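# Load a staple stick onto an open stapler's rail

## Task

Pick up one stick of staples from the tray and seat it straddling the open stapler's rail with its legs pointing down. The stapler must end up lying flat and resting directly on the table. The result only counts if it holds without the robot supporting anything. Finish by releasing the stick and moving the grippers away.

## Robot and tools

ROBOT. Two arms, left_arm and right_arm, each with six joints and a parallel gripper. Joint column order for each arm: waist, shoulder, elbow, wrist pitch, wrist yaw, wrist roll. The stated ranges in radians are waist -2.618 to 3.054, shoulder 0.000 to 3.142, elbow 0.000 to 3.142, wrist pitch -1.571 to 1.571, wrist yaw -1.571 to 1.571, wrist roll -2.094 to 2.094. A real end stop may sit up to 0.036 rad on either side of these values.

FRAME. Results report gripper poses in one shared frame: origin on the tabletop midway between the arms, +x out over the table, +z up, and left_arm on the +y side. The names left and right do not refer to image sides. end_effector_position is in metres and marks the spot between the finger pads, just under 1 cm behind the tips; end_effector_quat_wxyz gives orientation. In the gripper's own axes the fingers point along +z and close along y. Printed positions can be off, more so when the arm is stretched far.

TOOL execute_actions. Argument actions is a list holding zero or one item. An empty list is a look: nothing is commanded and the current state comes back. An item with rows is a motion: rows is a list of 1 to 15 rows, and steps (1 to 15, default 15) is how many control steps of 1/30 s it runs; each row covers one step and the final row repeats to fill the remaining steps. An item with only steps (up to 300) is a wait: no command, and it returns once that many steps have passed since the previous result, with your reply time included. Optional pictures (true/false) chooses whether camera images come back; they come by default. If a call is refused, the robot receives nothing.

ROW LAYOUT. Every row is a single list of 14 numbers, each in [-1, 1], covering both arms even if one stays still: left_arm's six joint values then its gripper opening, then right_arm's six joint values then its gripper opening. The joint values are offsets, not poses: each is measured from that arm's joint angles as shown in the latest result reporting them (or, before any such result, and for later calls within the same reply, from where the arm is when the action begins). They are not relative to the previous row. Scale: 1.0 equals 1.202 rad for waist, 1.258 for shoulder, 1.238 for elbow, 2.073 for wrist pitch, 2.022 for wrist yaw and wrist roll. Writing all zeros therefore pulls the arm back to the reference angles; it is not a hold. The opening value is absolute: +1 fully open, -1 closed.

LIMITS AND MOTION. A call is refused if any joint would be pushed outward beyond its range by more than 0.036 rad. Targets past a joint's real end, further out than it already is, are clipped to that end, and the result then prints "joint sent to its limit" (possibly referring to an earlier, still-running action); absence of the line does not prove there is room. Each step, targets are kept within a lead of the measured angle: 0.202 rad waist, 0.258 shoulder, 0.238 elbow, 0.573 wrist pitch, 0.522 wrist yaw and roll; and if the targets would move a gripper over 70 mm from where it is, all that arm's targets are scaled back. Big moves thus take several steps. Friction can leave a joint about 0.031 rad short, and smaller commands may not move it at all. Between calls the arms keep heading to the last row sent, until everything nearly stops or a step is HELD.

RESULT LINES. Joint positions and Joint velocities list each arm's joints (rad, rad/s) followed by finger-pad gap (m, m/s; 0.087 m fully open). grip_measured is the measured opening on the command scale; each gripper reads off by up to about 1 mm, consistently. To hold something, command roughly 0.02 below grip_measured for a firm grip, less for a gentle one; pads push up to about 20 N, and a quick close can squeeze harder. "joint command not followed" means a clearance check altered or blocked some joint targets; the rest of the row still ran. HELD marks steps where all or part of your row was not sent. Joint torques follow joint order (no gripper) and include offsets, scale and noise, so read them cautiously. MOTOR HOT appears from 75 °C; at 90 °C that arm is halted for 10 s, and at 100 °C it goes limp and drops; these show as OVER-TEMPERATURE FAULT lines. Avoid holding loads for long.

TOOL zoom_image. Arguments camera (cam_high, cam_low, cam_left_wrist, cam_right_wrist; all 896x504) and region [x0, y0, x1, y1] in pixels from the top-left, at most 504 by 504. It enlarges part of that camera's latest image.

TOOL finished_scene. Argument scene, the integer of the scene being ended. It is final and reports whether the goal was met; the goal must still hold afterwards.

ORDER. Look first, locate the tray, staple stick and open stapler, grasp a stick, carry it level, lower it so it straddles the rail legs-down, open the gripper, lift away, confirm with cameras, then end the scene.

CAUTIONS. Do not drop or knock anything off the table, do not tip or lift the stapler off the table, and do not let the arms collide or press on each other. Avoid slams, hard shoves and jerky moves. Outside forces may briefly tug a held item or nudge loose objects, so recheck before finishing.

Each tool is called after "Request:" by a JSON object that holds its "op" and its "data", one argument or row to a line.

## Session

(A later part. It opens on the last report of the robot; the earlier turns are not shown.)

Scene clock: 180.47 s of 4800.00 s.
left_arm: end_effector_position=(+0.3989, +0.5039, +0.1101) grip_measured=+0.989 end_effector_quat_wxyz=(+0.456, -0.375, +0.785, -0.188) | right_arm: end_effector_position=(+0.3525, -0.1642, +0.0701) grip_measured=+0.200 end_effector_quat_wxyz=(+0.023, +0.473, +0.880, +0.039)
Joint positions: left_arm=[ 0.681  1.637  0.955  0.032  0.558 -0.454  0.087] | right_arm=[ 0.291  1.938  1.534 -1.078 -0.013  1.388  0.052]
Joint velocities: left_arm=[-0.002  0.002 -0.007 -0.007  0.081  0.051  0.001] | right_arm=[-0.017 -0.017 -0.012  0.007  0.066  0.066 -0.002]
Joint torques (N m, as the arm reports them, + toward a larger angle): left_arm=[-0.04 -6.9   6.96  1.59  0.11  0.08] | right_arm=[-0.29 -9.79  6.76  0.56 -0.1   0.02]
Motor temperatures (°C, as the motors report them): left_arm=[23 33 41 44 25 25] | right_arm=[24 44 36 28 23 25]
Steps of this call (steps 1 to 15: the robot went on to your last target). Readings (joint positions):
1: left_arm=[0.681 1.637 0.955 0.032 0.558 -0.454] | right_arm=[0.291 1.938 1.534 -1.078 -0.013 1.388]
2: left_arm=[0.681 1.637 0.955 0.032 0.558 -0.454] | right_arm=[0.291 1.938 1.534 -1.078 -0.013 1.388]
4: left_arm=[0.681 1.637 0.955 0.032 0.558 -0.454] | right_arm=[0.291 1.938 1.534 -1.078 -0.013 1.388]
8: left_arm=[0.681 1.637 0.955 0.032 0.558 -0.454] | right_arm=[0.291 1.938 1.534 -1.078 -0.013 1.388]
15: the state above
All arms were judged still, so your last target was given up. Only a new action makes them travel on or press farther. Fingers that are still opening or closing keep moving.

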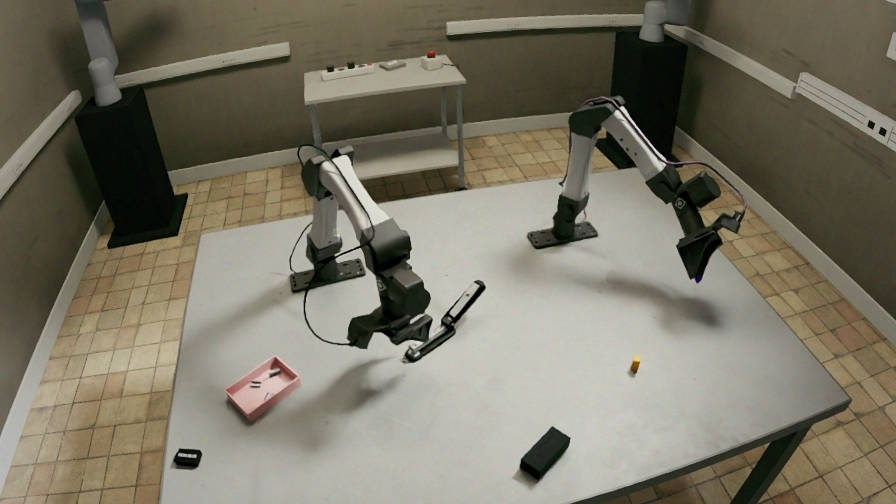

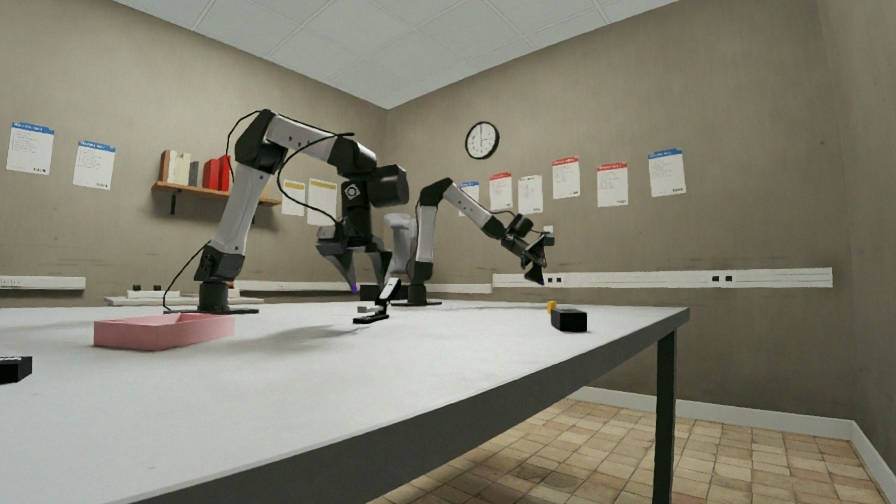

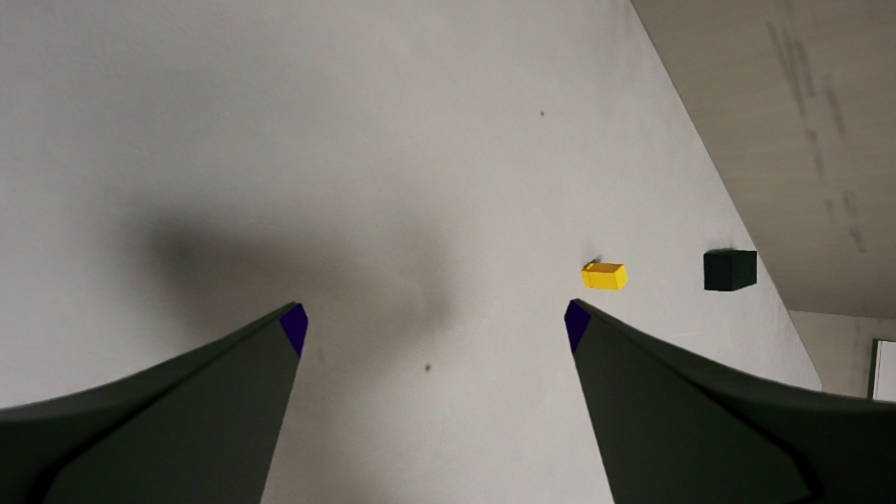

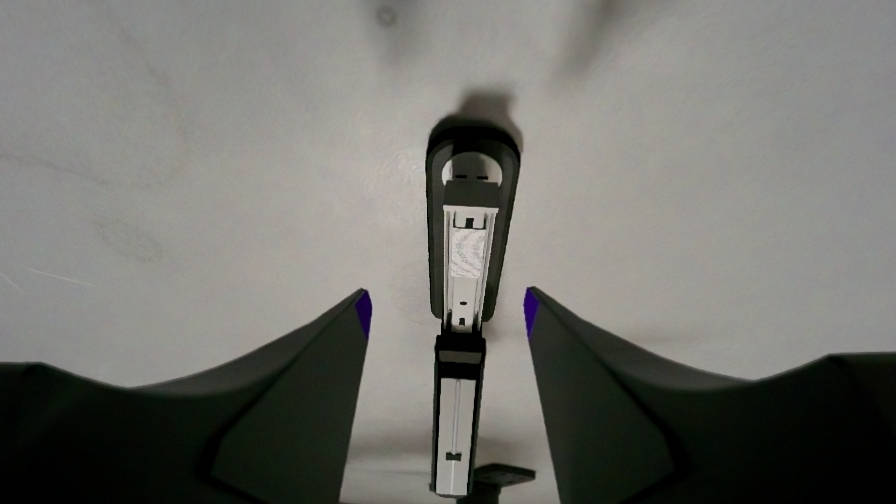

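Request:
{"op": "execute_actions", "data": {
  "actions": [
    {"rows":[[0,0,0,0,0,0,1,0,-0.3,-0.1,0,0,0,0.2]],"steps":15}
  ],
  "pictures": false
}}

Request:
{"op": "execute_actions", "data": {
  "actions": [
    {"steps":20}
  ],
  "pictures": false
}}

Request:
{"op": "finished_scene", "data": {
  "scene": 2
}}

Scene clock: 190.73 s of 4800.00 s.
left_arm: end_effector_position=(+0.3989, +0.5039, +0.1101) grip_measured=+0.989 end_effector_quat_wxyz=(+0.456, -0.375, +0.785, -0.188) | right_arm: end_effector_position=(+0.3223, -0.1770, +0.1696) grip_measured=+0.200 end_effector_quat_wxyz=(+0.108, +0.465, +0.867, +0.145)
Joint positions: left_arm=[ 0.681  1.637  0.955  0.032  0.558 -0.454  0.087] | right_arm=[ 0.291  1.546  1.415 -1.078 -0.013  1.388  0.052]
Joint velocities: left_arm=[ 0.002 -0.012 -0.002 -0.022 -0.051  0.007  0.   ] | right_arm=[-0.007 -0.017 -0.017  0.051  0.007 -0.037  0.   ]
Joint torques (N m, as the arm reports them, + toward a larger angle): left_arm=[ 0.   -6.96  6.97  1.57  0.12  0.09] | right_arm=[-0.3  -4.94  6.8   1.12 -0.1   0.  ]
Motor temperatures (°C, as the motors report them): left_arm=[23 34 41 44 25 25] | right_arm=[24 44 37 28 23 25]
Steps of this call (steps 1 to 90: nothing new was sent; then 6.77 s passed at rest; steps 91 to 105: all 15 steps of this action). Readings (joint positions):
91: left_arm=[0.681 1.637 0.955 0.032 0.558 -0.454] | right_arm=[0.291 1.909 1.507 -1.058 -0.013 1.388]
92: left_arm=[0.681 1.637 0.955 0.032 0.558 -0.454] | right_arm=[0.291 1.855 1.461 -1.053 -0.013 1.388]
94: left_arm=[0.681 1.637 0.955 0.032 0.558 -0.454] | right_arm=[0.291 1.722 1.416 -1.078 -0.013 1.388]
98: left_arm=[0.681 1.637 0.955 0.032 0.558 -0.454] | right_arm=[0.291 1.541 1.415 -1.077 -0.013 1.388]
105: the state above

Scene clock: 191.40 s of 4800.00 s.
left_arm: end_effector_position=(+0.3989, +0.5039, +0.1101) grip_measured=+0.989 end_effector_quat_wxyz=(+0.456, -0.375, +0.785, -0.188) | right_arm: end_effector_position=(+0.3223, -0.1770, +0.1696) grip_measured=+0.200 end_effector_quat_wxyz=(+0.108, +0.465, +0.867, +0.145)
Joint positions: left_arm=[ 0.681  1.637  0.955  0.032  0.558 -0.454  0.087] | right_arm=[ 0.291  1.546  1.415 -1.078 -0.013  1.388  0.052]
Joint velocities: left_arm=[-0.012 -0.012 -0.002 -0.007  0.007 -0.022 -0.001] | right_arm=[ 0.007  0.007 -0.017  0.007 -0.022 -0.007 -0.   ]
Joint torques (N m, as the arm reports them, + toward a larger angle): left_arm=[ 0.01 -6.93  7.    1.59  0.1   0.09] | right_arm=[-0.3  -4.89  6.85  1.14 -0.1   0.  ]
Motor temperatures (°C, as the motors report them): left_arm=[23 34 41 44 25 25] | right_arm=[24 44 37 28 23 25]
Steps of this call (steps 1 to 15: the robot went on to your last target; steps 16 to 20: nothing new was sent). Readings (joint positions):
1: left_arm=[0.681 1.637 0.955 0.032 0.558 -0.454] | right_arm=[0.291 1.546 1.415 -1.078 -0.013 1.388]
2: left_arm=[0.681 1.637 0.955 0.032 0.558 -0.454] | right_arm=[0.291 1.546 1.415 -1.078 -0.013 1.388]
4: left_arm=[0.681 1.637 0.955 0.032 0.558 -0.454] | right_arm=[0.291 1.546 1.415 -1.078 -0.013 1.388]
8: left_arm=[0.681 1.637 0.955 0.032 0.558 -0.454] | right_arm=[0.291 1.546 1.415 -1.078 -0.013 1.388]
20: the state above
All arms were judged still, so your last target was given up. Only a new action makes them travel on or press farther. Fingers that are still opening or closing keep moving.

The scene is finished: the task was done.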